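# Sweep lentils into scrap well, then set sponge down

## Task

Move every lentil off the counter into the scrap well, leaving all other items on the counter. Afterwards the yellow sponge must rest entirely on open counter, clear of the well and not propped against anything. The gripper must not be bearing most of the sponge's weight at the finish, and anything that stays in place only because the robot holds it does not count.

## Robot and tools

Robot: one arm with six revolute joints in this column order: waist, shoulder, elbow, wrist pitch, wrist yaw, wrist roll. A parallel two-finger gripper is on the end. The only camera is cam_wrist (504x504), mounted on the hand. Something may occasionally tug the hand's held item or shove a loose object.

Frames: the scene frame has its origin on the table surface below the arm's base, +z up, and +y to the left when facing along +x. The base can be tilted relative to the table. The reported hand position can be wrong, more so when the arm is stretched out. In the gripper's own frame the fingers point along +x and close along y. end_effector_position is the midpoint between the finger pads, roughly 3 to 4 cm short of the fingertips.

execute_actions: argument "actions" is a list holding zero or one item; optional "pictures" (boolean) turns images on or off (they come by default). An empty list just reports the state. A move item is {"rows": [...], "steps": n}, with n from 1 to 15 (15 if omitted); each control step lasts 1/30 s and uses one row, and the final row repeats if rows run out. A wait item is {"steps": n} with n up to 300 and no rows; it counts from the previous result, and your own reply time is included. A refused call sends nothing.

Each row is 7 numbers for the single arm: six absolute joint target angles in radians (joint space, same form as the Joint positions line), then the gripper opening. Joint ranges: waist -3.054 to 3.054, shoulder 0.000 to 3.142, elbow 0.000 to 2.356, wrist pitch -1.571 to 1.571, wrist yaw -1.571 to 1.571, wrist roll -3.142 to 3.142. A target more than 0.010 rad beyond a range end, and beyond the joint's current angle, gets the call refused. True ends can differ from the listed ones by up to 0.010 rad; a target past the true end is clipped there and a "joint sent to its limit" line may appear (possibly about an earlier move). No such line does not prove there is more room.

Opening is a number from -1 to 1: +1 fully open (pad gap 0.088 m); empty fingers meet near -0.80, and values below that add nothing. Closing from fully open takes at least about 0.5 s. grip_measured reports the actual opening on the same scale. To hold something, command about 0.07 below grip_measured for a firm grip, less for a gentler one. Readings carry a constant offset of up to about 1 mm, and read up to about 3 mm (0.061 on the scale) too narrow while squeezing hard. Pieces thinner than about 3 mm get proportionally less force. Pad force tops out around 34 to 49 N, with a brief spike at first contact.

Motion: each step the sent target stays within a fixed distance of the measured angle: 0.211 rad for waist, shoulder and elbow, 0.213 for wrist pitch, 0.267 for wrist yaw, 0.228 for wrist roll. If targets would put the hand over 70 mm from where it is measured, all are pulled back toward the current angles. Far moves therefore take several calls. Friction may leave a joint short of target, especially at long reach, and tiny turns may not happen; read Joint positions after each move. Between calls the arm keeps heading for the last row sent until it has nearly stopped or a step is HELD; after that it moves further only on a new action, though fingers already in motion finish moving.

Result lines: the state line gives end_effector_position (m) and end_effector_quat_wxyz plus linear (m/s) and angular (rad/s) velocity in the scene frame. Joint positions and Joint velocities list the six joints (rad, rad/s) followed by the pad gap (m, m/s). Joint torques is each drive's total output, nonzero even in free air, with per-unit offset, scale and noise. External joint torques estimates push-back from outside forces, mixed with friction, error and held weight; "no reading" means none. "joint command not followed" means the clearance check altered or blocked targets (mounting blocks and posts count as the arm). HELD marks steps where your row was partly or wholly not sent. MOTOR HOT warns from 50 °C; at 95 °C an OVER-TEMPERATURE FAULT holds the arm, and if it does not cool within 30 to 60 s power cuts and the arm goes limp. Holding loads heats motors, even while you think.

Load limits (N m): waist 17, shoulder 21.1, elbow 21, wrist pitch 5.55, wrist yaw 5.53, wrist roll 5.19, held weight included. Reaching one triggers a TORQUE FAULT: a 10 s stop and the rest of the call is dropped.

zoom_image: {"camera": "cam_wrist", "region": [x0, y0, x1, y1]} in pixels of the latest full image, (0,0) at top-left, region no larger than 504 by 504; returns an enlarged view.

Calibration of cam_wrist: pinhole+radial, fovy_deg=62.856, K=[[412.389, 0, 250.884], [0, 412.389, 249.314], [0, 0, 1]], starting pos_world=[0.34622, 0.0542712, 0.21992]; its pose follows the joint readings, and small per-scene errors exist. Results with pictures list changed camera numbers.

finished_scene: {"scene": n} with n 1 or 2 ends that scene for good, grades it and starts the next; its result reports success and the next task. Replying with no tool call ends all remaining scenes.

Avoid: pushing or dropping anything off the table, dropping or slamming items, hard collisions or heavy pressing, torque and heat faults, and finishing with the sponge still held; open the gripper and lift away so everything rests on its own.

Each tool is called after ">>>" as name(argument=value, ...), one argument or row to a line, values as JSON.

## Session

>>> execute_actions(
  actions=[],
)

Scene clock: 0.00 s of 4539.00 s.
end_effector_position=(+0.2386, +0.2542, +0.2411) grip_measured=+0.827 end_effector_quat_wxyz=(+0.700, +0.440, +0.420, -0.374) end_effector_velocity=(-0.003, -0.004, -0.001) end_effector_angular_velocity=(-0.017, +0.020, +0.005)
Joint positions: [ 0.923  1.826  1.693 -1.379  0.382  2.209  0.08 ]
Joint velocities: [-0.002 -0.002 -0.002 -0.022 -0.007 -0.007 -0.   ]
Joint torques (N m, as the arm reports them, + toward a larger angle): no reading
External joint torques (N m, as the arm's controller estimates them; a push from outside toward a larger angle lowers the number): no reading
Motor temperatures (°C, as the motors report them): [35 42 38 32 32 34]
Heat: hottest shoulder 42 °C (+0.0 °C/min).
camera_calibration (this result's frames):
cam_wrist: T_world_to_cam=[[-0.920558, -0.288726, -0.263079, 0.357334], [-0.317899, 0.945146, 0.0750972, -0.151513], [0.226965, 0.152764, -0.961847, 0.215671], [0, 0, 0, 1]] pos_world=[0.231831, 0.213427, 0.312828]

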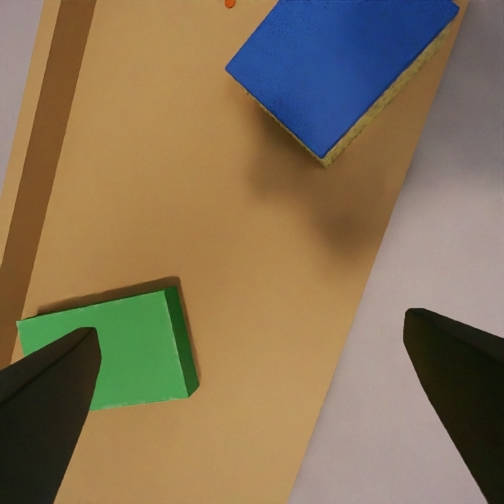

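>>> execute_actions(
  actions=[
    {"rows":[[0.3,1.6,1.8,-1.57,0,1.6,1]],"steps":15},
  ],
  pictures=false,
)

>>> execute_actions(
  actions=[
    {"rows":[[0.3,1.6,1.8,-1.57,0,1.6,1]],"steps":8},
  ],
)

Scene clock: 4.60 s of 4539.00 s.
end_effector_position=(+0.2742, +0.0988, +0.3247) grip_measured=+0.986 end_effector_quat_wxyz=(+0.617, +0.484, +0.517, -0.344) end_effector_velocity=(-0.012, +0.010, -0.005) end_effector_angular_velocity=(+0.042, +0.066, +0.141)
Joint positions: [ 0.305  1.598  1.805 -1.566  0.008  1.612  0.087]
Joint velocities: [-0.002  0.002 -0.007 -0.037 -0.095 -0.125  0.   ]
Joint torques (N m, as the arm reports them, + toward a larger angle): [-0.38 -5.51  4.69  0.29 -0.05 -0.08]
External joint torques (N m, as the arm's controller estimates them; a push from outside toward a larger angle lowers the number): [-0.38  0.28 -0.93 -0.36 -0.1  -0.06]
Motor temperatures (°C, as the motors report them): [35 43 39 32 32 34]
Heat: hottest shoulder 43 °C (+0.0 °C/min).
Steps of this call (steps 1 to 90: nothing new was sent; then 1.10 s passed at rest; steps 91 to 105: all 15 steps of this action). Readings (joint positions):
91: [0.908 1.808 1.705 -1.403 0.325 2.166]
92: [0.878 1.791 1.712 -1.443 0.263 2.116]
94: [0.784 1.729 1.735 -1.500 0.150 2.005]
98: [0.522 1.611 1.797 -1.551 0.039 1.734]
105: the state above

Scene clock: 4.87 s of 4539.00 s.
end_effector_position=(+0.2738, +0.0990, +0.3246) grip_measured=+0.987 end_effector_quat_wxyz=(+0.617, +0.482, +0.520, -0.341) end_effector_velocity=(-0.002, -0.002, -0.000) end_effector_angular_velocity=(-0.001, +0.008, +0.016)
Joint positions: [ 0.304  1.598  1.805 -1.568  0.003  1.603  0.087]
Joint velocities: [-0.007 -0.002 -0.002 -0.007 -0.007 -0.022 -0.   ]
Joint torques (N m, as the arm reports them, + toward a larger angle): [-0.32 -5.38  4.67  0.38 -0.03 -0.13]
External joint torques (N m, as the arm's controller estimates them; a push from outside toward a larger angle lowers the number): [-0.35 -0.02 -0.73 -0.31 -0.09 -0.11]
Motor temperatures (°C, as the motors report them): [35 43 39 32 32 34]
Heat: hottest shoulder 43 °C (+0.0 °C/min).
Steps of this call (steps 1 to 8: all 8 steps of this action). Readings (joint positions):
1: [0.305 1.598 1.805 -1.567 0.005 1.609]
2: [0.305 1.598 1.805 -1.568 0.005 1.607]
4: [0.305 1.598 1.805 -1.568 0.004 1.604]
8: the state above
camera_calibration (this result's frames):
cam_wrist: T_world_to_cam=[[-0.944351, -0.268601, -0.18988, 0.347678], [-0.319903, 0.884317, 0.340068, -0.0792502], [0.0765709, 0.381887, -0.921032, 0.316914], [0, 0, 0, 1]] pos_world=[0.278711, 0.0424439, 0.384855]

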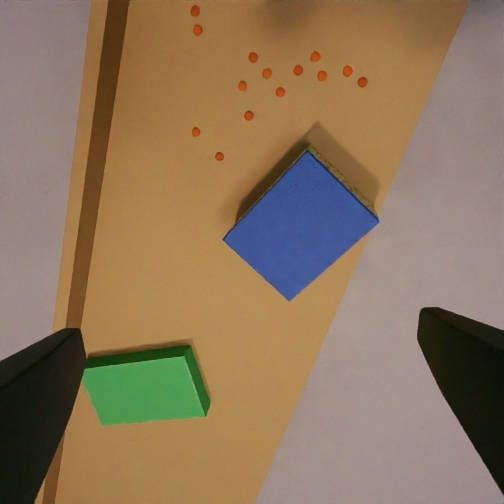

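>>> execute_actions(
  actions=[
    {"rows":[[-0.35,1.6,1.8,-1.57,0,1.1,1]],"steps":15},
  ],
  pictures=false,
)

>>> execute_actions(
  actions=[
    {"rows":[[-0.35,1.6,1.8,-1.57,0,1.1,1]],"steps":6},
  ],
)

Scene clock: 7.97 s of 4539.00 s.
end_effector_position=(+0.2783, -0.0928, +0.3219) grip_measured=+0.987 end_effector_quat_wxyz=(+0.609, +0.492, +0.462, -0.417) end_effector_velocity=(-0.001, +0.005, -0.000) end_effector_angular_velocity=(+0.021, -0.000, +0.070)
Joint positions: [-0.347  1.599  1.805 -1.568  0.004  1.105  0.087]
Joint velocities: [-0.002 -0.002 -0.002 -0.007 -0.037 -0.066  0.   ]
Joint torques (N m, as the arm reports them, + toward a larger angle): [-0.21 -5.57  4.55  0.43 -0.06 -0.1 ]
External joint torques (N m, as the arm's controller estimates them; a push from outside toward a larger angle lowers the number): [-0.16 -0.12 -0.89 -0.28 -0.12 -0.09]
Motor temperatures (°C, as the motors report them): [35 43 39 32 32 34]
Heat: hottest shoulder 43 °C (+7.5 °C/min).
Steps of this call (steps 1 to 15: the robot went on to your last target; steps 16 to 78: nothing new was sent; steps 79 to 93: all 15 steps of this action). Readings (joint positions):
79: [0.277 1.598 1.805 -1.568 -0.013 1.533]
80: [0.223 1.598 1.805 -1.568 -0.012 1.459]
82: [0.090 1.598 1.805 -1.568 -0.005 1.316]
86: [-0.179 1.599 1.805 -1.568 -0.003 1.148]
93: the state above

Scene clock: 8.17 s of 4539.00 s.
end_effector_position=(+0.2783, -0.0927, +0.3219) grip_measured=+0.987 end_effector_quat_wxyz=(+0.609, +0.492, +0.462, -0.416) end_effector_velocity=(-0.003, -0.000, -0.002) end_effector_angular_velocity=(+0.002, +0.012, +0.030)
Joint positions: [-0.347  1.599  1.805 -1.568  0.003  1.103  0.087]
Joint velocities: [-0.007 -0.002 -0.007 -0.007 -0.007 -0.037 -0.   ]
Joint torques (N m, as the arm reports them, + toward a larger angle): [-0.2  -5.69  4.5   0.43 -0.08 -0.06]
External joint torques (N m, as the arm's controller estimates them; a push from outside toward a larger angle lowers the number): [-0.3  -0.27 -0.92 -0.28 -0.11 -0.05]
Motor temperatures (°C, as the motors report them): [35 43 39 32 32 34]
Heat: hottest shoulder 43 °C (+7.3 °C/min).
Steps of this call (steps 1 to 6: all 6 steps of this action). Readings (joint positions):
1: [-0.347 1.599 1.805 -1.568 0.004 1.104]
2: [-0.347 1.599 1.805 -1.568 0.004 1.104]
4: [-0.347 1.599 1.805 -1.568 0.003 1.103]
6: the state above
camera_calibration (this result's frames):
cam_wrist: T_world_to_cam=[[-0.977539, -0.128388, -0.167137, 0.314794], [-0.168083, 0.953348, 0.250752, 0.0854845], [0.127146, 0.273213, -0.953514, 0.37363], [0, 0, 0, 1]] pos_world=[0.274586, -0.143161, 0.387439]

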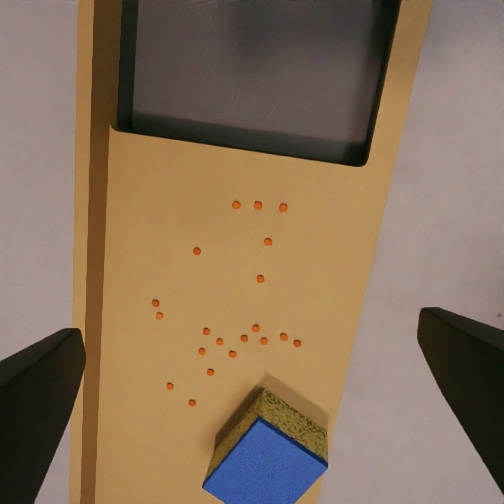

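>>> execute_actions(
  actions=[
    {"rows":[[0.415,1.68,1.6,-1.45,0,-0.67,1]],"steps":15},
  ],
  pictures=false,
)

>>> execute_actions(
  actions=[
    {"rows":[[0.415,1.716,1.422,-1.296,0,-0.67,1]],"steps":15},
  ],
)

Scene clock: 35.37 s of 4539.00 s.
end_effector_position=(+0.2701, +0.1347, +0.2489) grip_measured=+0.989 end_effector_quat_wxyz=(+0.719, -0.119, +0.671, +0.135) end_effector_velocity=(-0.042, +0.085, +0.001) end_effector_angular_velocity=(-0.129, -0.083, +2.432)
Joint positions: [ 0.413  1.688  1.605 -1.45  -0.005  0.097  0.087]
Joint velocities: [ 0.305 -0.007 -0.002  0.007 -0.007 -2.132 -0.   ]
Joint torques (N m, as the arm reports them, + toward a larger angle): [-2.33 -7.43  4.89  0.27  0.21 -0.07]
External joint torques (N m, as the arm's controller estimates them; a push from outside toward a larger angle lowers the number): [-0.6  -1.09 -0.76 -0.18 -0.05 -0.1 ]
Motor temperatures (°C, as the motors report them): [35 45 41 32 32 34]
Heat: hottest shoulder 45 °C (+5.1 °C/min).
Steps of this call (steps 1 to 15: the robot went on to your last target; steps 16 to 90: nothing new was sent; then 23.70 s passed at rest; steps 91 to 105: all 15 steps of this action). Readings (joint positions):
91: [-0.329 1.603 1.776 -1.542 0.011 1.057]
92: [-0.292 1.603 1.744 -1.522 0.011 1.002]
94: [-0.191 1.629 1.684 -1.489 0.008 0.883]
98: [0.058 1.689 1.612 -1.458 0.005 0.601]
105: the state above

Scene clock: 35.87 s of 4539.00 s.
end_effector_position=(+0.2703, +0.1349, +0.1953) grip_measured=+0.989 end_effector_quat_wxyz=(+0.605, -0.375, +0.595, +0.374) end_effector_velocity=(-0.000, -0.002, +0.001) end_effector_angular_velocity=(-0.010, -0.002, +0.166)
Joint positions: [ 0.415  1.719  1.428 -1.299 -0.003 -0.655  0.087]
Joint velocities: [-0.002 -0.002  0.002 -0.007  0.007 -0.168 -0.   ]
Joint torques (N m, as the arm reports them, + toward a larger angle): [-0.09 -7.07  4.83  0.36  0.09 -0.11]
External joint torques (N m, as the arm's controller estimates them; a push from outside toward a larger angle lowers the number): [-0.05 -0.47 -0.91  0.01  0.13 -0.1 ]
Motor temperatures (°C, as the motors report them): [35 45 41 32 32 34]
Heat: hottest shoulder 45 °C (+5.0 °C/min).
Steps of this call (steps 1 to 15: all 15 steps of this action). Readings (joint positions):
1: [0.418 1.686 1.566 -1.399 -0.005 0.025]
2: [0.417 1.681 1.529 -1.366 -0.005 -0.046]
4: [0.415 1.695 1.471 -1.334 -0.003 -0.189]
8: [0.415 1.721 1.428 -1.307 -0.003 -0.476]
15: the state above
camera_calibration (this result's frames):
cam_wrist: T_world_to_cam=[[0.878439, -0.474161, 0.0593002, -0.184185], [-0.466517, -0.824094, 0.321296, 0.205598], [-0.103477, -0.309903, -0.94512, 0.331147], [0, 0, 0, 1]] pos_world=[0.291976, 0.184722, 0.257838]

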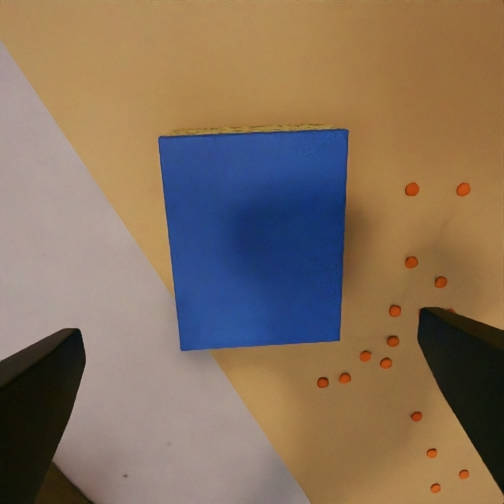

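>>> execute_actions(
  actions=[
    {"rows":[[0.415,1.73,1.39,-1.25,0,-0.67,1],[0.415,1.742,1.355,-1.2,0,-0.67,1],[0.415,1.754,1.32,-1.155,0,-0.67,1],[0.415,1.766,1.285,-1.11,0,-0.67,1],[0.415,1.778,1.25,-1.06,0,-0.67,1],[0.415,1.79,1.215,-1.015,0,-0.67,1],[0.415,1.802,1.185,-0.972,0,-0.67,1]],"steps":15},
  ],
)

Scene clock: 47.50 s of 4539.00 s.
end_effector_position=(+0.2774, +0.1382, +0.1124) grip_measured=+0.989 end_effector_quat_wxyz=(+0.603, -0.379, +0.592, +0.378) end_effector_velocity=(+0.003, -0.001, +0.001) end_effector_angular_velocity=(-0.001, -0.014, -0.010)
Joint positions: [ 0.415  1.803  1.19  -0.976 -0.003 -0.668  0.087]
Joint velocities: [-0.002 -0.002  0.002  0.007  0.007  0.007 -0.   ]
Joint torques (N m, as the arm reports them, + toward a larger angle): [-0.09 -7.09  4.7   0.21  0.11 -0.07]
External joint torques (N m, as the arm's controller estimates them; a push from outside toward a larger angle lowers the number): [-0.05 -0.22 -0.48 -0.08  0.15 -0.07]
Motor temperatures (°C, as the motors report them): [35 46 41 33 32 34]
Heat: hottest shoulder 46 °C (+5.1 °C/min).
Steps of this call (steps 1 to 30: the robot went on to your last target; steps 31 to 90: nothing new was sent; then 8.13 s passed at rest; steps 91 to 105: all 15 steps of this action). Readings (joint positions):
91: [0.415 1.719 1.421 -1.285 -0.003 -0.668]
92: [0.415 1.719 1.407 -1.258 -0.003 -0.668]
94: [0.415 1.726 1.362 -1.188 -0.003 -0.668]
98: [0.415 1.777 1.239 -1.035 -0.003 -0.668]
105: the state above
camera_calibration (this result's frames):
cam_wrist: T_world_to_cam=[[0.884646, -0.462401, 0.059895, -0.187334], [-0.455718, -0.830306, 0.3208, 0.236134], [-0.0986072, -0.31109, -0.945251, 0.2533], [0, 0, 0, 1]] pos_world=[0.298312, 0.188239, 0.1749]

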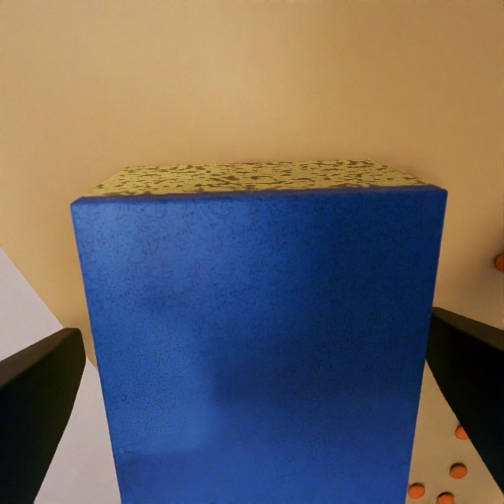

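>>> execute_actions(
  actions=[
    {"rows":[[0.415,1.802,1.185,-0.972,0,-0.67,0.8],[0.415,1.802,1.185,-0.972,0,-0.67,0.6],[0.415,1.802,1.185,-0.972,0,-0.67,0.45],[0.415,1.802,1.185,-0.972,0,-0.67,0.3],[0.415,1.802,1.185,-0.972,0,-0.67,0.15]],"steps":15},
  ],
  pictures=false,
)

Scene clock: 55.83 s of 4539.00 s.
end_effector_position=(+0.2777, +0.1384, +0.1123) grip_measured=+0.160 end_effector_quat_wxyz=(+0.603, -0.379, +0.592, +0.378) end_effector_velocity=(+0.001, +0.001, -0.001) end_effector_angular_velocity=(+0.008, +0.001, +0.005)
Joint positions: [ 0.415  1.803  1.19  -0.974 -0.003 -0.668  0.047]
Joint velocities: [-0.002  0.002 -0.002  0.007 -0.007 -0.007 -0.004]
Joint torques (N m, as the arm reports them, + toward a larger angle): [-0.02 -7.16  4.55  0.34  0.08 -0.07]
External joint torques (N m, as the arm's controller estimates them; a push from outside toward a larger angle lowers the number): [ 0.   -0.25 -0.89 -0.02  0.12 -0.07]
Motor temperatures (°C, as the motors report them): [35 47 41 33 32 34]
Heat: hottest shoulder 47 °C (+5.4 °C/min).
Steps of this call (steps 1 to 15: the robot went on to your last target; steps 16 to 90: nothing new was sent; then 4.83 s passed at rest; steps 91 to 105: all 15 steps of this action). Readings (joint positions):
91: [0.415 1.803 1.190 -0.974 -0.003 -0.668]
92: [0.415 1.803 1.190 -0.974 -0.003 -0.668]
94: [0.415 1.803 1.190 -0.974 -0.003 -0.668]
98: [0.415 1.803 1.190 -0.974 -0.003 -0.668]
105: the state above

>>> execute_actions(
  actions=[
    {"rows":[[0.415,1.80,1.25,-1.04,0,-0.67,0.15],[0.415,1.80,1.31,-1.1,0,-0.67,0.15],[0.415,1.80,1.37,-1.16,0,-0.67,0.15],[0.415,1.82,1.42,-1.19,0,-0.55,0.15],[0.41,1.87,1.48,-1.2,0,-0.4,0.15],[0.4,1.92,1.54,-1.21,0,-0.25,0.15],[0.39,1.97,1.61,-1.23,0,-0.1,0.15],[0.38,2.02,1.68,-1.24,0,0.05,0.15],[0.375,2.07,1.74,-1.25,0,0.2,0.15],[0.37,2.12,1.8,-1.265,0,0.41,0.15]],"steps":15},
  ],
  pictures=false,
)

>>> execute_actions(
  actions=[
    {"rows":[[0.37,2.125,1.8,-1.265,0,0.41,0.15]],"steps":10},
  ],
)

Scene clock: 65.73 s of 4539.00 s.
end_effector_position=(+0.3637, +0.1610, +0.1538) grip_measured=+0.153 end_effector_quat_wxyz=(+0.705, -0.091, +0.697, +0.094) end_effector_velocity=(+0.010, -0.004, -0.057) end_effector_angular_velocity=(-0.050, +0.192, -2.154)
Joint positions: [ 0.37   2.105  1.771 -1.259 -0.003  0.153  0.047]
Joint velocities: [-0.022  0.222  0.11  -0.081 -0.007  2.132 -0.   ]
Joint torques (N m, as the arm reports them, + toward a larger angle): [ 0.23 -9.51  7.    0.1   0.13  0.14]
External joint torques (N m, as the arm's controller estimates them; a push from outside toward a larger angle lowers the number): [-0.14  1.19  0.35 -0.29  0.16  0.14]
Motor temperatures (°C, as the motors report them): [35 48 41 33 32 34]
Heat: hottest shoulder 48 °C (+5.0 °C/min).
Steps of this call (steps 1 to 15: the robot went on to your last target; steps 16 to 90: nothing new was sent; then 6.40 s passed at rest; steps 91 to 105: all 15 steps of this action). Readings (joint positions):
91: [0.415 1.803 1.200 -0.992 -0.003 -0.668]
92: [0.415 1.805 1.222 -1.029 -0.003 -0.668]
94: [0.415 1.810 1.298 -1.113 -0.003 -0.636]
98: [0.405 1.906 1.545 -1.197 -0.003 -0.349]
105: the state above

Scene clock: 66.07 s of 4539.00 s.
end_effector_position=(+0.3673, +0.1626, +0.1552) grip_measured=+0.153 end_effector_quat_wxyz=(+0.713, -0.002, +0.702, +0.008) end_effector_velocity=(-0.004, -0.002, +0.001) end_effector_angular_velocity=(+0.001, +0.019, -0.068)
Joint positions: [ 0.37   2.116  1.792 -1.263 -0.003  0.402  0.047]
Joint velocities: [-0.002 -0.002  0.002 -0.022 -0.007  0.066 -0.   ]
Joint torques (N m, as the arm reports them, + toward a larger angle): [ 0.08 -8.49  5.97  0.04  0.17  0.03]
External joint torques (N m, as the arm's controller estimates them; a push from outside toward a larger angle lowers the number): [ 0.13  0.96  0.22 -0.34  0.15  0.03]
Motor temperatures (°C, as the motors report them): [35 48 41 33 32 34]
Heat: hottest shoulder 48 °C (+5.1 °C/min).
Steps of this call (steps 1 to 10: all 10 steps of this action). Readings (joint positions):
1: [0.370 2.112 1.775 -1.260 -0.003 0.224]
2: [0.370 2.115 1.778 -1.260 -0.003 0.283]
4: [0.370 2.116 1.785 -1.261 -0.003 0.350]
8: [0.370 2.116 1.792 -1.262 -0.003 0.395]
10: the state above
camera_calibration (this result's frames):
cam_wrist: T_world_to_cam=[[-0.0255385, -0.998762, 0.0426804, 0.165988], [-0.94745, 0.0378013, 0.317664, 0.323564], [-0.318884, -0.0323248, -0.947242, 0.346123], [0, 0, 0, 1]] pos_world=[0.421173, 0.164739, 0.217994]

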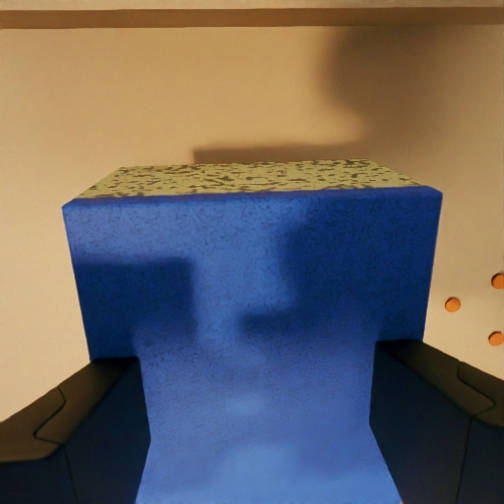

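>>> execute_actions(
  actions=[
    {"rows":[[0.37,2.125,1.76,-1.22,0,0.41,0.15],[0.37,2.125,1.72,-1.18,0,0.41,0.15],[0.37,2.125,1.69,-1.15,0,0.41,0.15],[0.37,2.125,1.66,-1.12,0,0.41,0.15],[0.37,2.125,1.63,-1.095,0,0.41,0.15]],"steps":12},
  ],
  pictures=false,
)

Scene clock: 69.57 s of 4539.00 s.
end_effector_position=(+0.3640, +0.1611, +0.1133) grip_measured=+0.153 end_effector_quat_wxyz=(+0.712, +0.000, +0.702, +0.006) end_effector_velocity=(+0.017, +0.010, +0.001) end_effector_angular_velocity=(+0.059, -0.078, -0.009)
Joint positions: [ 0.37   2.125  1.639 -1.101 -0.003  0.408  0.047]
Joint velocities: [-0.002 -0.007 -0.007  0.095 -0.022  0.007 -0.   ]
Joint torques (N m, as the arm reports them, + toward a larger angle): [-0.06 -9.48  4.39  0.42  0.15  0.09]
External joint torques (N m, as the arm's controller estimates them; a push from outside toward a larger angle lowers the number): [-0.06 -0.04 -1.2   0.1   0.13  0.09]
Motor temperatures (°C, as the motors report them): [35 49 42 33 32 34]
Heat: hottest shoulder 49 °C (+6.0 °C/min).
Steps of this call (steps 1 to 15: the robot went on to your last target; steps 16 to 90: nothing new was sent; then 0.10 s passed at rest; steps 91 to 102: all 12 steps of this action). Readings (joint positions):
91: [0.370 2.116 1.788 -1.255 -0.003 0.408]
92: [0.370 2.116 1.774 -1.230 -0.003 0.408]
94: [0.370 2.115 1.732 -1.175 -0.003 0.408]
98: [0.370 2.123 1.649 -1.118 -0.003 0.408]
102: the state above

>>> execute_actions(
  actions=[
    {"rows":[[0.34,2.11,1.6,-1.083,0,0.38,0.15],[0.31,2.093,1.572,-1.075,0,0.35,0.15],[0.28,2.078,1.548,-1.068,0,0.32,0.15],[0.25,2.065,1.528,-1.061,0,0.29,0.15],[0.22,2.053,1.51,-1.055,0,0.26,0.15],[0.19,2.042,1.494,-1.05,0,0.23,0.15],[0.16,2.033,1.481,-1.045,0,0.2,0.15],[0.13,2.026,1.47,-1.042,0,0.17,0.15],[0.1,2.02,1.462,-1.039,0,0.14,0.15],[0.07,2.015,1.454,-1.036,0,0.11,0.15],[0.04,2.011,1.448,-1.034,0,0.08,0.15],[0.01,2.008,1.444,-1.033,0,0.05,0.15],[-0.02,2.006,1.441,-1.032,0,0.02,0.15],[-0.05,2.005,1.44,-1.032,0,-0.01,0.15],[-0.08,2.006,1.441,-1.032,0,-0.04,0.15]],"steps":15},
  ],
  pictures=false,
)

Scene clock: 76.63 s of 4539.00 s.
end_effector_position=(+0.3662, +0.0126, +0.1083) grip_measured=+0.153 end_effector_quat_wxyz=(+0.710, +0.003, +0.704, +0.008) end_effector_velocity=(-0.003, -0.313, -0.002) end_effector_angular_velocity=(+0.027, -0.005, +0.020)
Joint positions: [-0.011  2.015  1.457 -1.037 -0.004  0.027  0.047]
Joint velocities: [-0.852 -0.056 -0.076  0.022 -0.007 -0.872 -0.   ]
Joint torques (N m, as the arm reports them, + toward a larger angle): [-0.6  -9.    3.9   0.35  0.18 -0.03]
External joint torques (N m, as the arm's controller estimates them; a push from outside toward a larger angle lowers the number): [-0.73 -0.33 -1.63 -0.02  0.21 -0.03]
Motor temperatures (°C, as the motors report them): [35 50 42 33 32 34]
Heat: hottest shoulder 50 °C (+6.1 °C/min). Fold the arm in close to its base before you think long.
MOTOR HOT: a motor reached 50 °C. Now the hottest motor, joint 2 (shoulder), reports 50 °C. The temperature limit of the motors' drives, at which the controller stops the arm, is 95 °C. To cool a motor, set the load down, stop pushing, or move to a pose that needs little force.
Steps of this call (steps 1 to 15: the robot went on to your last target; steps 16 to 90: nothing new was sent; then 3.57 s passed at rest; steps 91 to 105: all 15 steps of this action). Readings (joint positions):
91: [0.368 2.124 1.631 -1.091 -0.003 0.402]
92: [0.362 2.118 1.618 -1.084 -0.003 0.387]
94: [0.330 2.098 1.581 -1.075 -0.004 0.342]
98: [0.207 2.052 1.512 -1.054 -0.004 0.234]
105: the state above

>>> execute_actions(
  actions=[
    {"rows":[[-0.1,2.008,1.455,-1.04,0,-0.06,0.15],[-0.13,2.011,1.462,-1.043,0,-0.09,0.15],[-0.16,2.016,1.471,-1.047,0,-0.12,0.15],[-0.19,2.022,1.481,-1.051,0,-0.15,0.15],[-0.22,2.029,1.492,-1.056,0,-0.18,0.15],[-0.25,2.037,1.505,-1.061,0,-0.21,0.15],[-0.28,2.047,1.521,-1.067,0,-0.24,0.15],[-0.31,2.058,1.539,-1.074,0,-0.27,0.15],[-0.34,2.07,1.558,-1.081,0,-0.3,0.15],[-0.37,2.084,1.58,-1.089,0,-0.33,0.15],[-0.4,2.099,1.604,-1.098,0,-0.36,0.15],[-0.43,2.116,1.63,-1.108,0,-0.39,0.15],[-0.46,2.134,1.658,-1.119,0,-0.42,0.15],[-0.49,2.153,1.688,-1.13,0,-0.45,0.15],[-0.515,2.17,1.713,-1.14,0,-0.475,0.15]],"steps":15},
  ],
  pictures=false,
)

>>> execute_actions(
  actions=[
    {"rows":[[-0.515,2.17,1.713,-1.14,0,-0.475,0.15]],"steps":10},
  ],
)

Scene clock: 82.00 s of 4539.00 s.
end_effector_position=(+0.3662, -0.1579, +0.1131) grip_measured=+0.153 end_effector_quat_wxyz=(+0.713, +0.005, +0.701, +0.010) end_effector_velocity=(-0.015, -0.359, -0.008) end_effector_angular_velocity=(+0.024, +0.000, -0.014)
Joint positions: [-0.451  2.123  1.65  -1.116 -0.003 -0.412  0.047]
Joint velocities: [-0.842  0.505  0.779 -0.286 -0.007 -0.828 -0.   ]
Joint torques (N m, as the arm reports them, + toward a larger angle): [-0.04 -8.35  5.79 -0.06  0.12 -0.09]
External joint torques (N m, as the arm's controller estimates them; a push from outside toward a larger angle lowers the number): [-0.3   1.04  0.39 -0.31  0.18 -0.08]
Motor temperatures (°C, as the motors report them): [35 51 41 33 32 34]
Heat: hottest shoulder 51 °C (+7.0 °C/min). Fold the arm in close to its base before you think long.
MOTOR HOT: still on. Now the hottest motor, joint 2 (shoulder), reports 51 °C; a drive's own limit is 95 °C.
Steps of this call (steps 1 to 30: the robot went on to your last target; steps 31 to 90: nothing new was sent; then 1.87 s passed at rest; steps 91 to 105: all 15 steps of this action). Readings (joint positions):
91: [-0.080 2.011 1.452 -1.034 -0.003 -0.043]
92: [-0.085 2.011 1.453 -1.035 -0.003 -0.057]
94: [-0.114 2.011 1.460 -1.042 -0.005 -0.100]
98: [-0.234 2.027 1.503 -1.059 -0.004 -0.207]
105: the state above

Scene clock: 82.33 s of 4539.00 s.
end_effector_position=(+0.3619, -0.1862, +0.1122) grip_measured=+0.153 end_effector_quat_wxyz=(+0.711, +0.007, +0.703, +0.008) end_effector_velocity=(+0.009, +0.018, +0.006) end_effector_angular_velocity=(+0.006, -0.002, +0.068)
Joint positions: [-0.517  2.158  1.704 -1.137  0.001 -0.472  0.047]
Joint velocities: [ 0.046 -0.002  0.017 -0.022 -0.007 -0.022 -0.   ]
Joint torques (N m, as the arm reports them, + toward a larger angle): [ 0.2  -8.33  6.08  0.05 -0.04 -0.03]
External joint torques (N m, as the arm's controller estimates them; a push from outside toward a larger angle lowers the number): [ 0.15  1.39  0.43 -0.27  0.   -0.03]
Motor temperatures (°C, as the motors report them): [35 51 42 33 32 34]
Heat: hottest shoulder 51 °C (+7.1 °C/min). Fold the arm in close to its base before you think long.
MOTOR HOT: still on. Now the hottest motor, joint 2 (shoulder), reports 51 °C; a drive's own limit is 95 °C.
Steps of this call (steps 1 to 10: all 10 steps of this action). Readings (joint positions):
1: [-0.476 2.136 1.671 -1.119 -0.002 -0.431]
2: [-0.498 2.145 1.684 -1.123 -0.000 -0.444]
4: [-0.522 2.154 1.696 -1.133 0.001 -0.459]
8: [-0.521 2.158 1.702 -1.137 0.001 -0.470]
10: the state above
camera_calibration (this result's frames):
cam_wrist: T_world_to_cam=[[-0.038757, -0.998798, 0.0300034, -0.174461], [-0.945665, 0.0463626, 0.321821, 0.345823], [-0.322825, -0.0159004, -0.946325, 0.296764], [0, 0, 0, 1]] pos_world=[0.416073, -0.185566, 0.174777]

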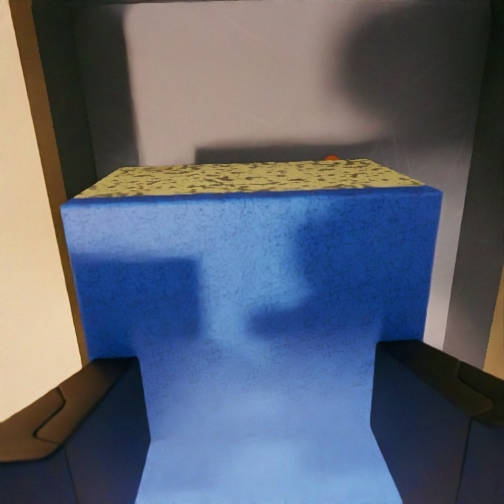

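>>> execute_actions(
  actions=[
    {"rows":[[-0.515,2.15,1.76,-1.2,0,-0.475,0.15],[-0.515,2.13,1.8,-1.26,0,-0.475,0.15],[-0.515,2.11,1.8,-1.29,0,-0.475,0.15],[-0.46,2.07,1.74,-1.27,0,-0.42,0.15],[-0.38,2.02,1.67,-1.24,0,-0.34,0.15],[-0.29,1.98,1.61,-1.22,0,-0.25,0.15],[-0.2,1.94,1.55,-1.2,0,-0.16,0.15],[-0.1,1.91,1.5,-1.19,0,-0.06,0.15],[0,1.88,1.46,-1.17,0,0.04,0.15],[0.1,1.85,1.42,-1.16,0,0.14,0.15],[0.2,1.83,1.39,-1.15,0,0.24,0.15],[0.32,1.81,1.36,-1.14,0,0.36,0.15]],"steps":15},
  ],
  pictures=false,
)

>>> execute_actions(
  actions=[
    {"rows":[[0.32,1.81,1.36,-1.14,0,0.36,0.15]],"steps":12},
  ],
  pictures=false,
)

>>> execute_actions(
  actions=[
    {"rows":[[0.32,1.81,1.32,-1.1,0,0.36,0.15],[0.32,1.81,1.28,-1.06,0,0.36,0.15],[0.32,1.81,1.25,-1.03,0,0.36,0.15],[0.32,1.81,1.22,-1.0,0,0.36,0.15],[0.32,1.81,1.19,-0.972,0,0.36,0.15]],"steps":12},
  ],
)

Scene clock: 95.33 s of 4539.00 s.
end_effector_position=(+0.3283, +0.0287, +0.1514) grip_measured=+0.153 end_effector_quat_wxyz=(+0.709, +0.034, +0.704, -0.029) end_effector_velocity=(-0.133, +0.637, -0.028) end_effector_angular_velocity=(-0.040, +0.008, -0.133)
Joint positions: [ 0.046  1.842  1.4   -1.153  0.003  0.181  0.047]
Joint velocities: [ 1.941 -0.247 -0.447  0.183 -0.007  2.073 -0.   ]
Joint torques (N m, as the arm reports them, + toward a larger angle): [ 0.32 -9.    4.5   0.32 -0.07  0.09]
External joint torques (N m, as the arm's controller estimates them; a push from outside toward a larger angle lowers the number): [ 0.36 -1.22 -0.96 -0.02 -0.07  0.1 ]
Motor temperatures (°C, as the motors report them): [35 53 43 32 32 34]
Heat: hottest shoulder 53 °C (+8.1 °C/min). Fold the arm in close to its base before you think long.
MOTOR HOT: still on. Now the hottest motor, joint 2 (shoulder), reports 53 °C; a drive's own limit is 95 °C.
Steps of this call (steps 1 to 15: the robot went on to your last target; steps 16 to 90: nothing new was sent; then 9.50 s passed at rest; steps 91 to 105: all 15 steps of this action). Readings (joint positions):
91: [-0.516 2.159 1.716 -1.156 0.001 -0.473]
92: [-0.516 2.159 1.734 -1.189 0.001 -0.473]
94: [-0.512 2.141 1.750 -1.232 0.001 -0.459]
98: [-0.377 2.009 1.637 -1.213 0.006 -0.266]
105: the state above

Scene clock: 95.73 s of 4539.00 s.
end_effector_position=(+0.3020, +0.1161, +0.1509) grip_measured=+0.153 end_effector_quat_wxyz=(+0.710, -0.001, +0.704, +0.006) end_effector_velocity=(-0.003, -0.002, -0.001) end_effector_angular_velocity=(+0.017, +0.020, -0.034)
Joint positions: [ 0.32   1.819  1.368 -1.142 -0.003  0.356  0.047]
Joint velocities: [-0.012 -0.002 -0.007 -0.007 -0.022  0.022 -0.   ]
Joint torques (N m, as the arm reports them, + toward a larger angle): [ 0.04 -8.42  4.44  0.39  0.16  0.11]
External joint torques (N m, as the arm's controller estimates them; a push from outside toward a larger angle lowers the number): [-0.23 -1.22 -1.17  0.04  0.18  0.11]
Motor temperatures (°C, as the motors report them): [35 53 43 32 32 34]
Heat: hottest shoulder 53 °C (+8.1 °C/min). Fold the arm in close to its base before you think long.
MOTOR HOT: still on. Now the hottest motor, joint 2 (shoulder), reports 53 °C; a drive's own limit is 95 °C.
Steps of this call (steps 1 to 12: all 12 steps of this action). Readings (joint positions):
1: [0.112 1.836 1.389 -1.148 0.003 0.238]
2: [0.177 1.833 1.383 -1.145 0.003 0.276]
4: [0.282 1.828 1.375 -1.143 -0.005 0.318]
8: [0.329 1.821 1.369 -1.143 -0.005 0.349]
12: the state above

Scene clock: 96.13 s of 4539.00 s.
end_effector_position=(+0.2912, +0.1118, +0.1118) grip_measured=+0.153 end_effector_quat_wxyz=(+0.711, -0.000, +0.703, +0.005) end_effector_velocity=(+0.006, +0.005, +0.002) end_effector_angular_velocity=(+0.036, -0.031, -0.009)
Joint positions: [ 0.32   1.812  1.199 -0.977 -0.003  0.358  0.047]
Joint velocities: [-0.002 -0.007 -0.002  0.037 -0.022  0.007 -0.   ]
Joint torques (N m, as the arm reports them, + toward a larger angle): [-0.06 -7.25  4.19  0.35  0.14  0.09]
External joint torques (N m, as the arm's controller estimates them; a push from outside toward a larger angle lowers the number): [-0.08 -0.24 -1.04  0.05  0.14  0.09]
Motor temperatures (°C, as the motors report them): [35 53 43 32 32 34]
Heat: hottest shoulder 53 °C (+8.0 °C/min). Fold the arm in close to its base before you think long.
MOTOR HOT: still on. Now the hottest motor, joint 2 (shoulder), reports 53 °C; a drive's own limit is 95 °C.
Steps of this call (steps 1 to 12: all 12 steps of this action). Readings (joint positions):
1: [0.320 1.818 1.359 -1.128 -0.003 0.357]
2: [0.320 1.814 1.341 -1.105 -0.003 0.357]
4: [0.320 1.810 1.292 -1.057 -0.003 0.357]
8: [0.320 1.812 1.208 -0.997 -0.003 0.358]
12: the state above
camera_calibration (this result's frames):
cam_wrist: T_world_to_cam=[[-0.0314511, -0.998567, 0.0432987, 0.11685], [-0.945993, 0.0437238, 0.321224, 0.265703], [-0.322657, -0.0308574, -0.946013, 0.279957], [0, 0, 0, 1]] pos_world=[0.345358, 0.113704, 0.174434]

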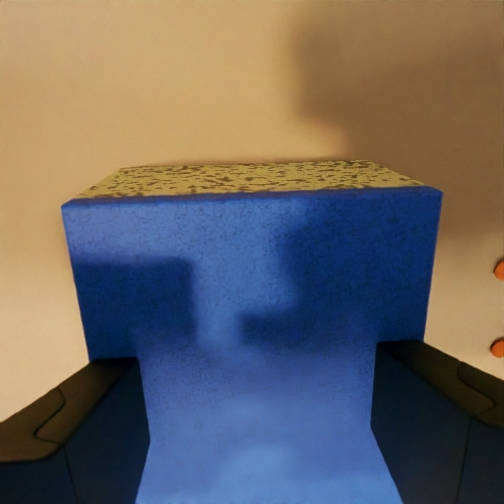

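>>> execute_actions(
  actions=[
    {"rows":[[0.28,1.795,1.172,-0.968,0,0.32,0.15],[0.24,1.781,1.155,-0.964,0,0.28,0.15],[0.2,1.769,1.141,-0.961,0,0.24,0.15],[0.16,1.759,1.129,-0.959,0,0.2,0.15],[0.12,1.75,1.12,-0.957,0,0.16,0.15],[0.08,1.743,1.113,-0.956,0,0.12,0.15],[0.04,1.738,1.109,-0.955,0,0.08,0.15],[0,1.735,1.107,-0.955,0,0.04,0.15],[-0.04,1.735,1.107,-0.955,0,0,0.15],[-0.08,1.737,1.109,-0.956,0,-0.04,0.15],[-0.12,1.741,1.115,-0.958,0,-0.08,0.15],[-0.16,1.747,1.123,-0.96,0,-0.12,0.15],[-0.2,1.755,1.133,-0.963,0,-0.16,0.15],[-0.24,1.765,1.146,-0.966,0,-0.2,0.15],[-0.28,1.777,1.162,-0.97,0,-0.24,0.15]],"steps":15},
  ],
  pictures=false,
)

>>> execute_actions(
  actions=[
    {"rows":[[-0.32,1.79,1.179,-0.974,0,-0.28,0.15],[-0.36,1.805,1.198,-0.978,0,-0.32,0.15],[-0.4,1.822,1.22,-0.983,0,-0.36,0.15],[-0.44,1.84,1.243,-0.988,0,-0.4,0.15],[-0.48,1.86,1.269,-0.994,0,-0.44,0.15],[-0.52,1.881,1.297,-1.001,0,-0.48,0.15],[-0.56,1.904,1.327,-1.008,0,-0.52,0.15],[-0.59,1.921,1.348,-1.013,0,-0.55,0.15],[-0.612,1.935,1.365,-1.018,0,-0.57,0.15]],"steps":15},
  ],
)

Scene clock: 103.30 s of 4539.00 s.
end_effector_position=(+0.2942, -0.0432, +0.1112) grip_measured=+0.153 end_effector_quat_wxyz=(+0.713, +0.003, +0.701, +0.009) end_effector_velocity=(+0.001, -0.358, +0.011) end_effector_angular_velocity=(+0.009, -0.008, +0.015)
Joint positions: [-0.19   1.754  1.132 -0.964 -0.003 -0.152  0.047]
Joint velocities: [-1.179  0.164  0.261 -0.095  0.007 -1.194 -0.   ]
Joint torques (N m, as the arm reports them, + toward a larger angle): [-0.23 -5.56  5.98  0.14  0.13 -0.16]
External joint torques (N m, as the arm's controller estimates them; a push from outside toward a larger angle lowers the number): [-0.22  0.9   0.48 -0.33  0.14 -0.17]
Motor temperatures (°C, as the motors report them): [35 52 42 32 32 34]
Heat: hottest shoulder 52 °C (+6.1 °C/min). Fold the arm in close to its base before you think long.
MOTOR HOT: still on. Now the hottest motor, joint 2 (shoulder), reports 52 °C; a drive's own limit is 95 °C.
Steps of this call (steps 1 to 15: the robot went on to your last target; steps 16 to 90: nothing new was sent; then 3.67 s passed at rest; steps 91 to 105: all 15 steps of this action). Readings (joint positions):
91: [0.316 1.811 1.194 -0.971 -0.003 0.349]
92: [0.305 1.806 1.187 -0.967 -0.003 0.328]
94: [0.252 1.789 1.164 -0.965 -0.003 0.269]
98: [0.089 1.756 1.128 -0.959 -0.003 0.125]
105: the state above

Scene clock: 103.80 s of 4539.00 s.
end_effector_position=(+0.2900, -0.1881, +0.1098) grip_measured=+0.153 end_effector_quat_wxyz=(+0.713, +0.010, +0.701, +0.003) end_effector_velocity=(+0.010, +0.005, -0.000) end_effector_angular_velocity=(-0.002, +0.012, +0.127)
Joint positions: [-0.616  1.923  1.353 -1.015  0.001 -0.561  0.047]
Joint velocities: [ 0.032  0.032  0.042 -0.022  0.007 -0.095 -0.   ]
Joint torques (N m, as the arm reports them, + toward a larger angle): [ 0.59 -7.05  5.93 -0.02 -0.07 -0.07]
External joint torques (N m, as the arm's controller estimates them; a push from outside toward a larger angle lowers the number): [ 0.28  0.93  0.43 -0.34  0.02 -0.06]
Motor temperatures (°C, as the motors report them): [35 52 42 32 32 34]
Heat: hottest shoulder 52 °C (+6.0 °C/min). Fold the arm in close to its base before you think long.
MOTOR HOT: still on. Now the hottest motor, joint 2 (shoulder), reports 52 °C; a drive's own limit is 95 °C.
Steps of this call (steps 1 to 15: all 15 steps of this action). Readings (joint positions):
1: [-0.230 1.761 1.143 -0.967 -0.003 -0.192]
2: [-0.269 1.772 1.158 -0.969 -0.003 -0.232]
4: [-0.348 1.798 1.195 -0.976 -0.003 -0.312]
8: [-0.506 1.871 1.290 -0.997 -0.003 -0.469]
15: the state above
camera_calibration (this result's frames):
cam_wrist: T_world_to_cam=[[-0.0490087, -0.998293, 0.0317694, -0.176181], [-0.947168, 0.0565461, 0.315713, 0.28167], [-0.316971, -0.0146183, -0.948323, 0.270002], [0, 0, 0, 1]] pos_world=[0.343737, -0.187861, 0.17272]

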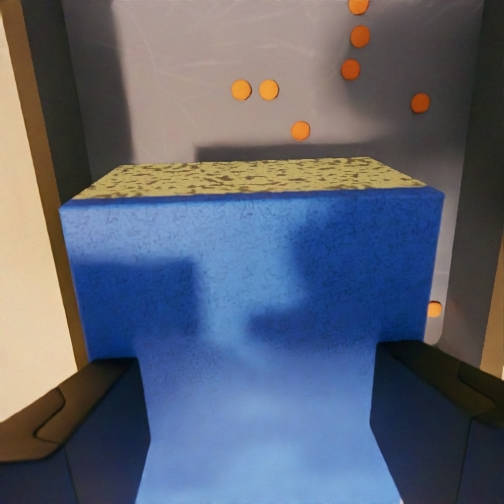

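>>> execute_actions(
  actions=[
    {"rows":[[-0.612,1.92,1.41,-1.08,0,-0.57,0.15],[-0.612,1.91,1.47,-1.15,0,-0.57,0.15],[-0.612,1.9,1.5,-1.19,0,-0.57,0.15],[-0.55,1.885,1.48,-1.18,0,-0.51,0.15],[-0.45,1.87,1.45,-1.17,0,-0.41,0.15],[-0.35,1.855,1.43,-1.16,0,-0.31,0.15],[-0.25,1.84,1.41,-1.15,0,-0.21,0.15],[-0.15,1.83,1.39,-1.15,0,-0.11,0.15],[-0.05,1.82,1.38,-1.14,0,-0.01,0.15],[0.05,1.82,1.37,-1.14,0,0.09,0.15],[0.15,1.82,1.37,-1.14,0,0.19,0.15],[0.25,1.82,1.37,-1.14,0,0.29,0.15],[0.32,1.82,1.37,-1.14,0,0.36,0.15]],"steps":15},
  ],
  pictures=false,
)

>>> execute_actions(
  actions=[
    {"rows":[[0.32,1.82,1.37,-1.14,0,0.36,0.15],[0.32,1.82,1.37,-1.14,0,0.36,0.15],[0.32,1.82,1.37,-1.14,0,0.36,0.15],[0.32,1.82,1.37,-1.14,0,0.36,0.15],[0.32,1.82,1.37,-1.14,0,0.36,0.15],[0.32,1.82,1.33,-1.1,0,0.36,0.15],[0.32,1.82,1.29,-1.06,0,0.36,0.15],[0.32,1.82,1.26,-1.03,0,0.36,0.15],[0.32,1.82,1.23,-1.0,0,0.36,0.15],[0.32,1.82,1.205,-0.978,0,0.36,0.15]],"steps":15},
  ],
  pictures=false,
)

>>> execute_actions(
  actions=[
    {"rows":[[0.32,1.82,1.205,-0.978,0,0.36,0.15],[0.32,1.82,1.205,-0.978,0,0.36,0.15],[0.32,1.82,1.205,-0.978,0,0.36,0.4],[0.32,1.82,1.205,-0.978,0,0.36,0.7],[0.32,1.82,1.205,-0.978,0,0.36,1]],"steps":15},
  ],
  pictures=false,
)

>>> execute_actions(
  actions=[
    {"rows":[[0.32,1.81,1.28,-1.06,0,0.36,1],[0.32,1.8,1.36,-1.15,0,0.36,1],[0.32,1.79,1.45,-1.24,0,0.4,1],[0.28,1.78,1.54,-1.32,0,0.55,1],[0.2,1.77,1.62,-1.4,0,0.7,1],[0.12,1.76,1.7,-1.48,0,0.9,1],[0.05,1.75,1.76,-1.54,0,1.1,1],[0,1.75,1.8,-1.57,0,1.3,1],[-0.05,1.75,1.8,-1.57,0,1.5,1]],"steps":15},
  ],
)

Scene clock: 115.70 s of 4539.00 s.
end_effector_position=(+0.3272, +0.0222, +0.1492) grip_measured=+0.153 end_effector_quat_wxyz=(+0.709, +0.039, +0.703, -0.034) end_effector_velocity=(-0.062, +0.647, -0.009) end_effector_angular_velocity=(-0.038, +0.048, -0.113)
Joint positions: [ 0.026  1.835  1.383 -1.14   0.003  0.175  0.047]
Joint velocities: [ 1.961 -0.002 -0.066  0.007 -0.007  2.073  0.   ]
Joint torques (N m, as the arm reports them, + toward a larger angle): [ 0.43 -8.98  4.53  0.19 -0.1   0.11]
External joint torques (N m, as the arm's controller estimates them; a push from outside toward a larger angle lowers the number): [ 0.39 -0.86 -0.97  0.   -0.1   0.11]
Motor temperatures (°C, as the motors report them): [35 52 43 32 32 34]
Heat: hottest shoulder 52 °C (+5.1 °C/min). Fold the arm in close to its base before you think long.
MOTOR HOT: still on. Now the hottest motor, joint 2 (shoulder), reports 52 °C; a drive's own limit is 95 °C.
Steps of this call (steps 1 to 15: the robot went on to your last target; steps 16 to 90: nothing new was sent; then 8.40 s passed at rest; steps 91 to 105: all 15 steps of this action). Readings (joint positions):
91: [-0.614 1.925 1.367 -1.035 0.001 -0.568]
92: [-0.614 1.925 1.389 -1.074 0.001 -0.568]
94: [-0.608 1.920 1.434 -1.131 0.002 -0.552]
98: [-0.434 1.862 1.434 -1.144 0.007 -0.315]
105: the state above

Scene clock: 116.20 s of 4539.00 s.
end_effector_position=(+0.2922, +0.1124, +0.1125) grip_measured=+0.153 end_effector_quat_wxyz=(+0.709, -0.001, +0.706, +0.005) end_effector_velocity=(+0.028, +0.011, -0.004) end_effector_angular_velocity=(+0.060, -0.136, +0.005)
Joint positions: [ 0.32   1.822  1.213 -0.99  -0.003  0.357  0.047]
Joint velocities: [-0.002 -0.002 -0.022  0.168 -0.007 -0.007 -0.   ]
Joint torques (N m, as the arm reports them, + toward a larger angle): [ 0.03 -7.38  4.36  0.45  0.16  0.09]
External joint torques (N m, as the arm's controller estimates them; a push from outside toward a larger angle lowers the number): [ 0.    0.13 -1.36  0.03  0.15  0.09]
Motor temperatures (°C, as the motors report them): [35 52 43 32 32 34]
Heat: hottest shoulder 52 °C (+5.0 °C/min). Fold the arm in close to its base before you think long.
MOTOR HOT: still on. Now the hottest motor, joint 2 (shoulder), reports 52 °C; a drive's own limit is 95 °C.
Steps of this call (steps 1 to 15: all 15 steps of this action). Readings (joint positions):
1: [0.092 1.835 1.382 -1.140 0.003 0.233]
2: [0.158 1.835 1.381 -1.140 0.003 0.273]
4: [0.268 1.834 1.381 -1.139 -0.004 0.317]
8: [0.329 1.822 1.328 -1.082 -0.005 0.349]
15: the state above

Scene clock: 116.70 s of 4539.00 s.
end_effector_position=(+0.2939, +0.1131, +0.1123) grip_measured=+0.977 end_effector_quat_wxyz=(+0.711, +0.000, +0.703, +0.006) end_effector_velocity=(+0.001, +0.001, +0.000) end_effector_angular_velocity=(+0.009, -0.004, +0.020)
Joint positions: [ 0.32   1.822  1.213 -0.98  -0.003  0.358  0.087]
Joint velocities: [-0.002 -0.002 -0.002  0.007 -0.007 -0.022  0.006]
Joint torques (N m, as the arm reports them, + toward a larger angle): [-0.06 -7.35  4.3   0.38  0.16  0.11]
External joint torques (N m, as the arm's controller estimates them; a push from outside toward a larger angle lowers the number): [-0.06 -0.27 -1.15  0.02  0.15  0.11]
Motor temperatures (°C, as the motors report them): [35 52 43 32 32 34]
Heat: hottest shoulder 52 °C (+5.1 °C/min). Fold the arm in close to its base before you think long.
MOTOR HOT: still on. Now the hottest motor, joint 2 (shoulder), reports 52 °C; a drive's own limit is 95 °C.
Steps of this call (steps 1 to 15: all 15 steps of this action). Readings (joint positions):
1: [0.320 1.822 1.213 -0.985 -0.003 0.357]
2: [0.320 1.822 1.213 -0.983 -0.003 0.357]
4: [0.320 1.822 1.213 -0.982 -0.003 0.358]
8: [0.320 1.822 1.213 -0.981 -0.003 0.358]
15: the state above

Scene clock: 117.20 s of 4539.00 s.
end_effector_position=(+0.3140, -0.0063, +0.2769) grip_measured=+0.987 end_effector_quat_wxyz=(+0.622, +0.397, +0.572, -0.359) end_effector_velocity=(-0.031, -0.028, +0.072) end_effector_angular_velocity=(+0.211, -0.039, -2.203)
Joint positions: [-0.055  1.745  1.785 -1.553  0.004  1.12   0.087]
Joint velocities: [-0.095 -0.081  0.203 -0.227 -0.022  2.117  0.   ]
Joint torques (N m, as the arm reports them, + toward a larger angle): [ 1.58 -5.78  4.96  0.23 -0.05  0.08]
External joint torques (N m, as the arm's controller estimates them; a push from outside toward a larger angle lowers the number): [ 0.22 -0.93  0.22 -0.24  0.1   0.1 ]
Motor temperatures (°C, as the motors report them): [35 52 43 32 32 34]
Heat: hottest shoulder 52 °C (+5.0 °C/min). Fold the arm in close to its base before you think long.
MOTOR HOT: still on. Now the hottest motor, joint 2 (shoulder), reports 52 °C; a drive's own limit is 95 °C.
Steps of this call (steps 1 to 15: all 15 steps of this action). Readings (joint positions):
1: [0.320 1.822 1.224 -1.002 -0.003 0.358]
2: [0.320 1.822 1.253 -1.052 -0.003 0.358]
4: [0.317 1.821 1.353 -1.179 -0.003 0.423]
8: [0.190 1.783 1.566 -1.375 -0.005 0.645]
15: the state above
camera_calibration (this result's frames):
cam_wrist: T_world_to_cam=[[-0.919832, -0.390928, -0.0329374, 0.296377], [-0.381615, 0.872117, 0.306239, 0.0715995], [-0.0909923, 0.294258, -0.951385, 0.370611], [0, 0, 0, 1]] pos_world=[0.333663, -0.055636, 0.340429]

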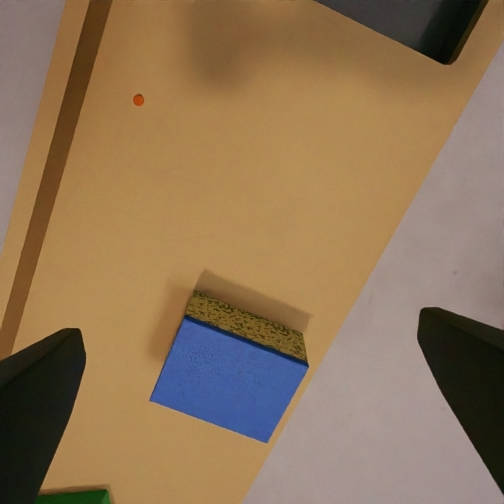

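>>> execute_actions(
  actions=[
    {"rows":[[0.02,1.75,1.7,-1.5,0,1.2,1],[0.1,1.755,1.6,-1.4,0,1.0,1],[0.2,1.76,1.5,-1.3,0,0.8,1],[0.3,1.77,1.42,-1.22,0,0.6,1],[0.339,1.78,1.36,-1.17,0,0.379,1]],"steps":15},
  ],
)

Scene clock: 128.43 s of 4539.00 s.
end_effector_position=(+0.2930, +0.1198, +0.1615) grip_measured=+0.988 end_effector_quat_wxyz=(+0.709, +0.050, +0.702, -0.045) end_effector_velocity=(+0.019, -0.004, +0.002) end_effector_angular_velocity=(+0.020, -0.089, +1.890)
Joint positions: [ 0.341  1.785  1.369 -1.176 -0.003  0.522  0.087]
Joint velocities: [-0.037 -0.012 -0.007  0.081 -0.007 -1.927 -0.   ]
Joint torques (N m, as the arm reports them, + toward a larger angle): [-0.14 -7.65  4.43  0.23  0.17 -0.09]
External joint torques (N m, as the arm's controller estimates them; a push from outside toward a larger angle lowers the number): [-0.31 -0.74 -0.95 -0.03  0.15 -0.07]
Motor temperatures (°C, as the motors report them): [35 51 44 32 32 34]
Heat: hottest shoulder 51 °C (+3.0 °C/min). Fold the arm in close to its base before you think long.
MOTOR HOT: still on. Now the hottest motor, joint 2 (shoulder), reports 51 °C; a drive's own limit is 95 °C.
Steps of this call (steps 1 to 30: the robot went on to your last target; steps 31 to 90: nothing new was sent; then 7.73 s passed at rest; steps 91 to 105: all 15 steps of this action). Readings (joint positions):
91: [-0.045 1.744 1.775 -1.549 0.004 1.433]
92: [-0.022 1.737 1.734 -1.503 0.007 1.361]
94: [0.063 1.734 1.646 -1.404 0.007 1.253]
98: [0.252 1.768 1.461 -1.240 0.003 1.018]
105: the state above
camera_calibration (this result's frames):
cam_wrist: T_world_to_cam=[[-0.173029, -0.983989, 0.0427487, 0.16256], [-0.929536, 0.177495, 0.323199, 0.22993], [-0.325612, 0.0161864, -0.945365, 0.32293], [0, 0, 0, 1]] pos_world=[0.347005, 0.113918, 0.224024]

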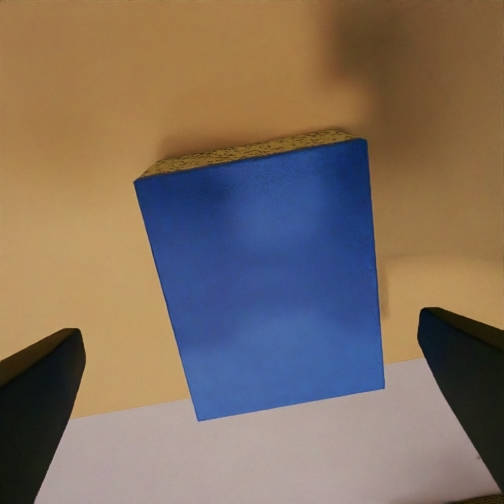

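>>> execute_actions(
  actions=[
    {"rows":[[0.333,1.78,1.36,-1.17,0,0.375,1],[0.333,1.78,1.36,-1.17,0,0.375,1],[0.333,1.78,1.34,-1.15,0,0.375,1],[0.333,1.78,1.3,-1.11,0,0.375,1],[0.333,1.78,1.26,-1.07,0,0.375,1],[0.333,1.78,1.22,-1.03,0,0.375,1],[0.333,1.78,1.185,-0.995,0,0.375,1],[0.333,1.78,1.155,-0.968,0,0.375,1]],"steps":15},
  ],
)

Scene clock: 132.60 s of 4539.00 s.
end_effector_position=(+0.2815, +0.1135, +0.1124) grip_measured=+0.988 end_effector_quat_wxyz=(+0.711, +0.001, +0.703, +0.004) end_effector_velocity=(+0.007, +0.003, +0.000) end_effector_angular_velocity=(+0.020, -0.031, +0.005)
Joint positions: [ 0.336  1.782  1.164 -0.973 -0.003  0.377  0.087]
Joint velocities: [-0.002 -0.002 -0.002  0.037 -0.007 -0.007 -0.   ]
Joint torques (N m, as the arm reports them, + toward a larger angle): [-0.29 -7.18  4.08  0.28  0.16 -0.07]
External joint torques (N m, as the arm's controller estimates them; a push from outside toward a larger angle lowers the number): [-0.3  -0.48 -1.09 -0.01  0.15 -0.07]
Motor temperatures (°C, as the motors report them): [35 51 43 32 32 34]
Heat: hottest shoulder 51 °C (+1.0 °C/min). Fold the arm in close to its base before you think long.
MOTOR HOT: still on. Now the hottest motor, joint 2 (shoulder), reports 51 °C; a drive's own limit is 95 °C.
Steps of this call (steps 1 to 30: the robot went on to your last target; steps 31 to 90: nothing new was sent; then 0.67 s passed at rest; steps 91 to 105: all 15 steps of this action). Readings (joint positions):
91: [0.340 1.785 1.367 -1.172 -0.003 0.380]
92: [0.339 1.785 1.367 -1.172 -0.003 0.379]
94: [0.337 1.783 1.350 -1.147 -0.003 0.378]
98: [0.336 1.778 1.236 -1.033 -0.003 0.377]
105: the state above
camera_calibration (this result's frames):
cam_wrist: T_world_to_cam=[[-0.0344768, -0.998442, 0.0438808, 0.118939], [-0.945644, 0.0467974, 0.32182, 0.255759], [-0.323372, -0.0304003, -0.945784, 0.277517], [0, 0, 0, 1]] pos_world=[0.335698, 0.115222, 0.174944]

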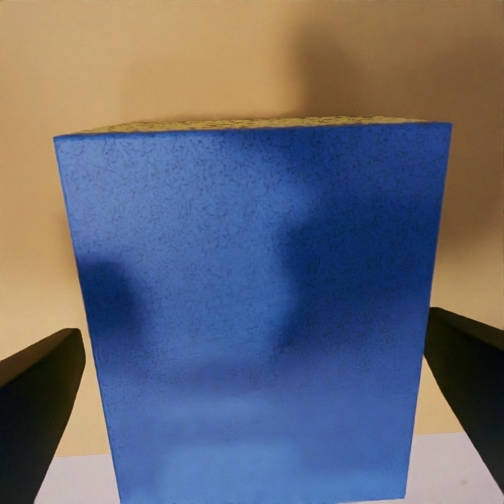

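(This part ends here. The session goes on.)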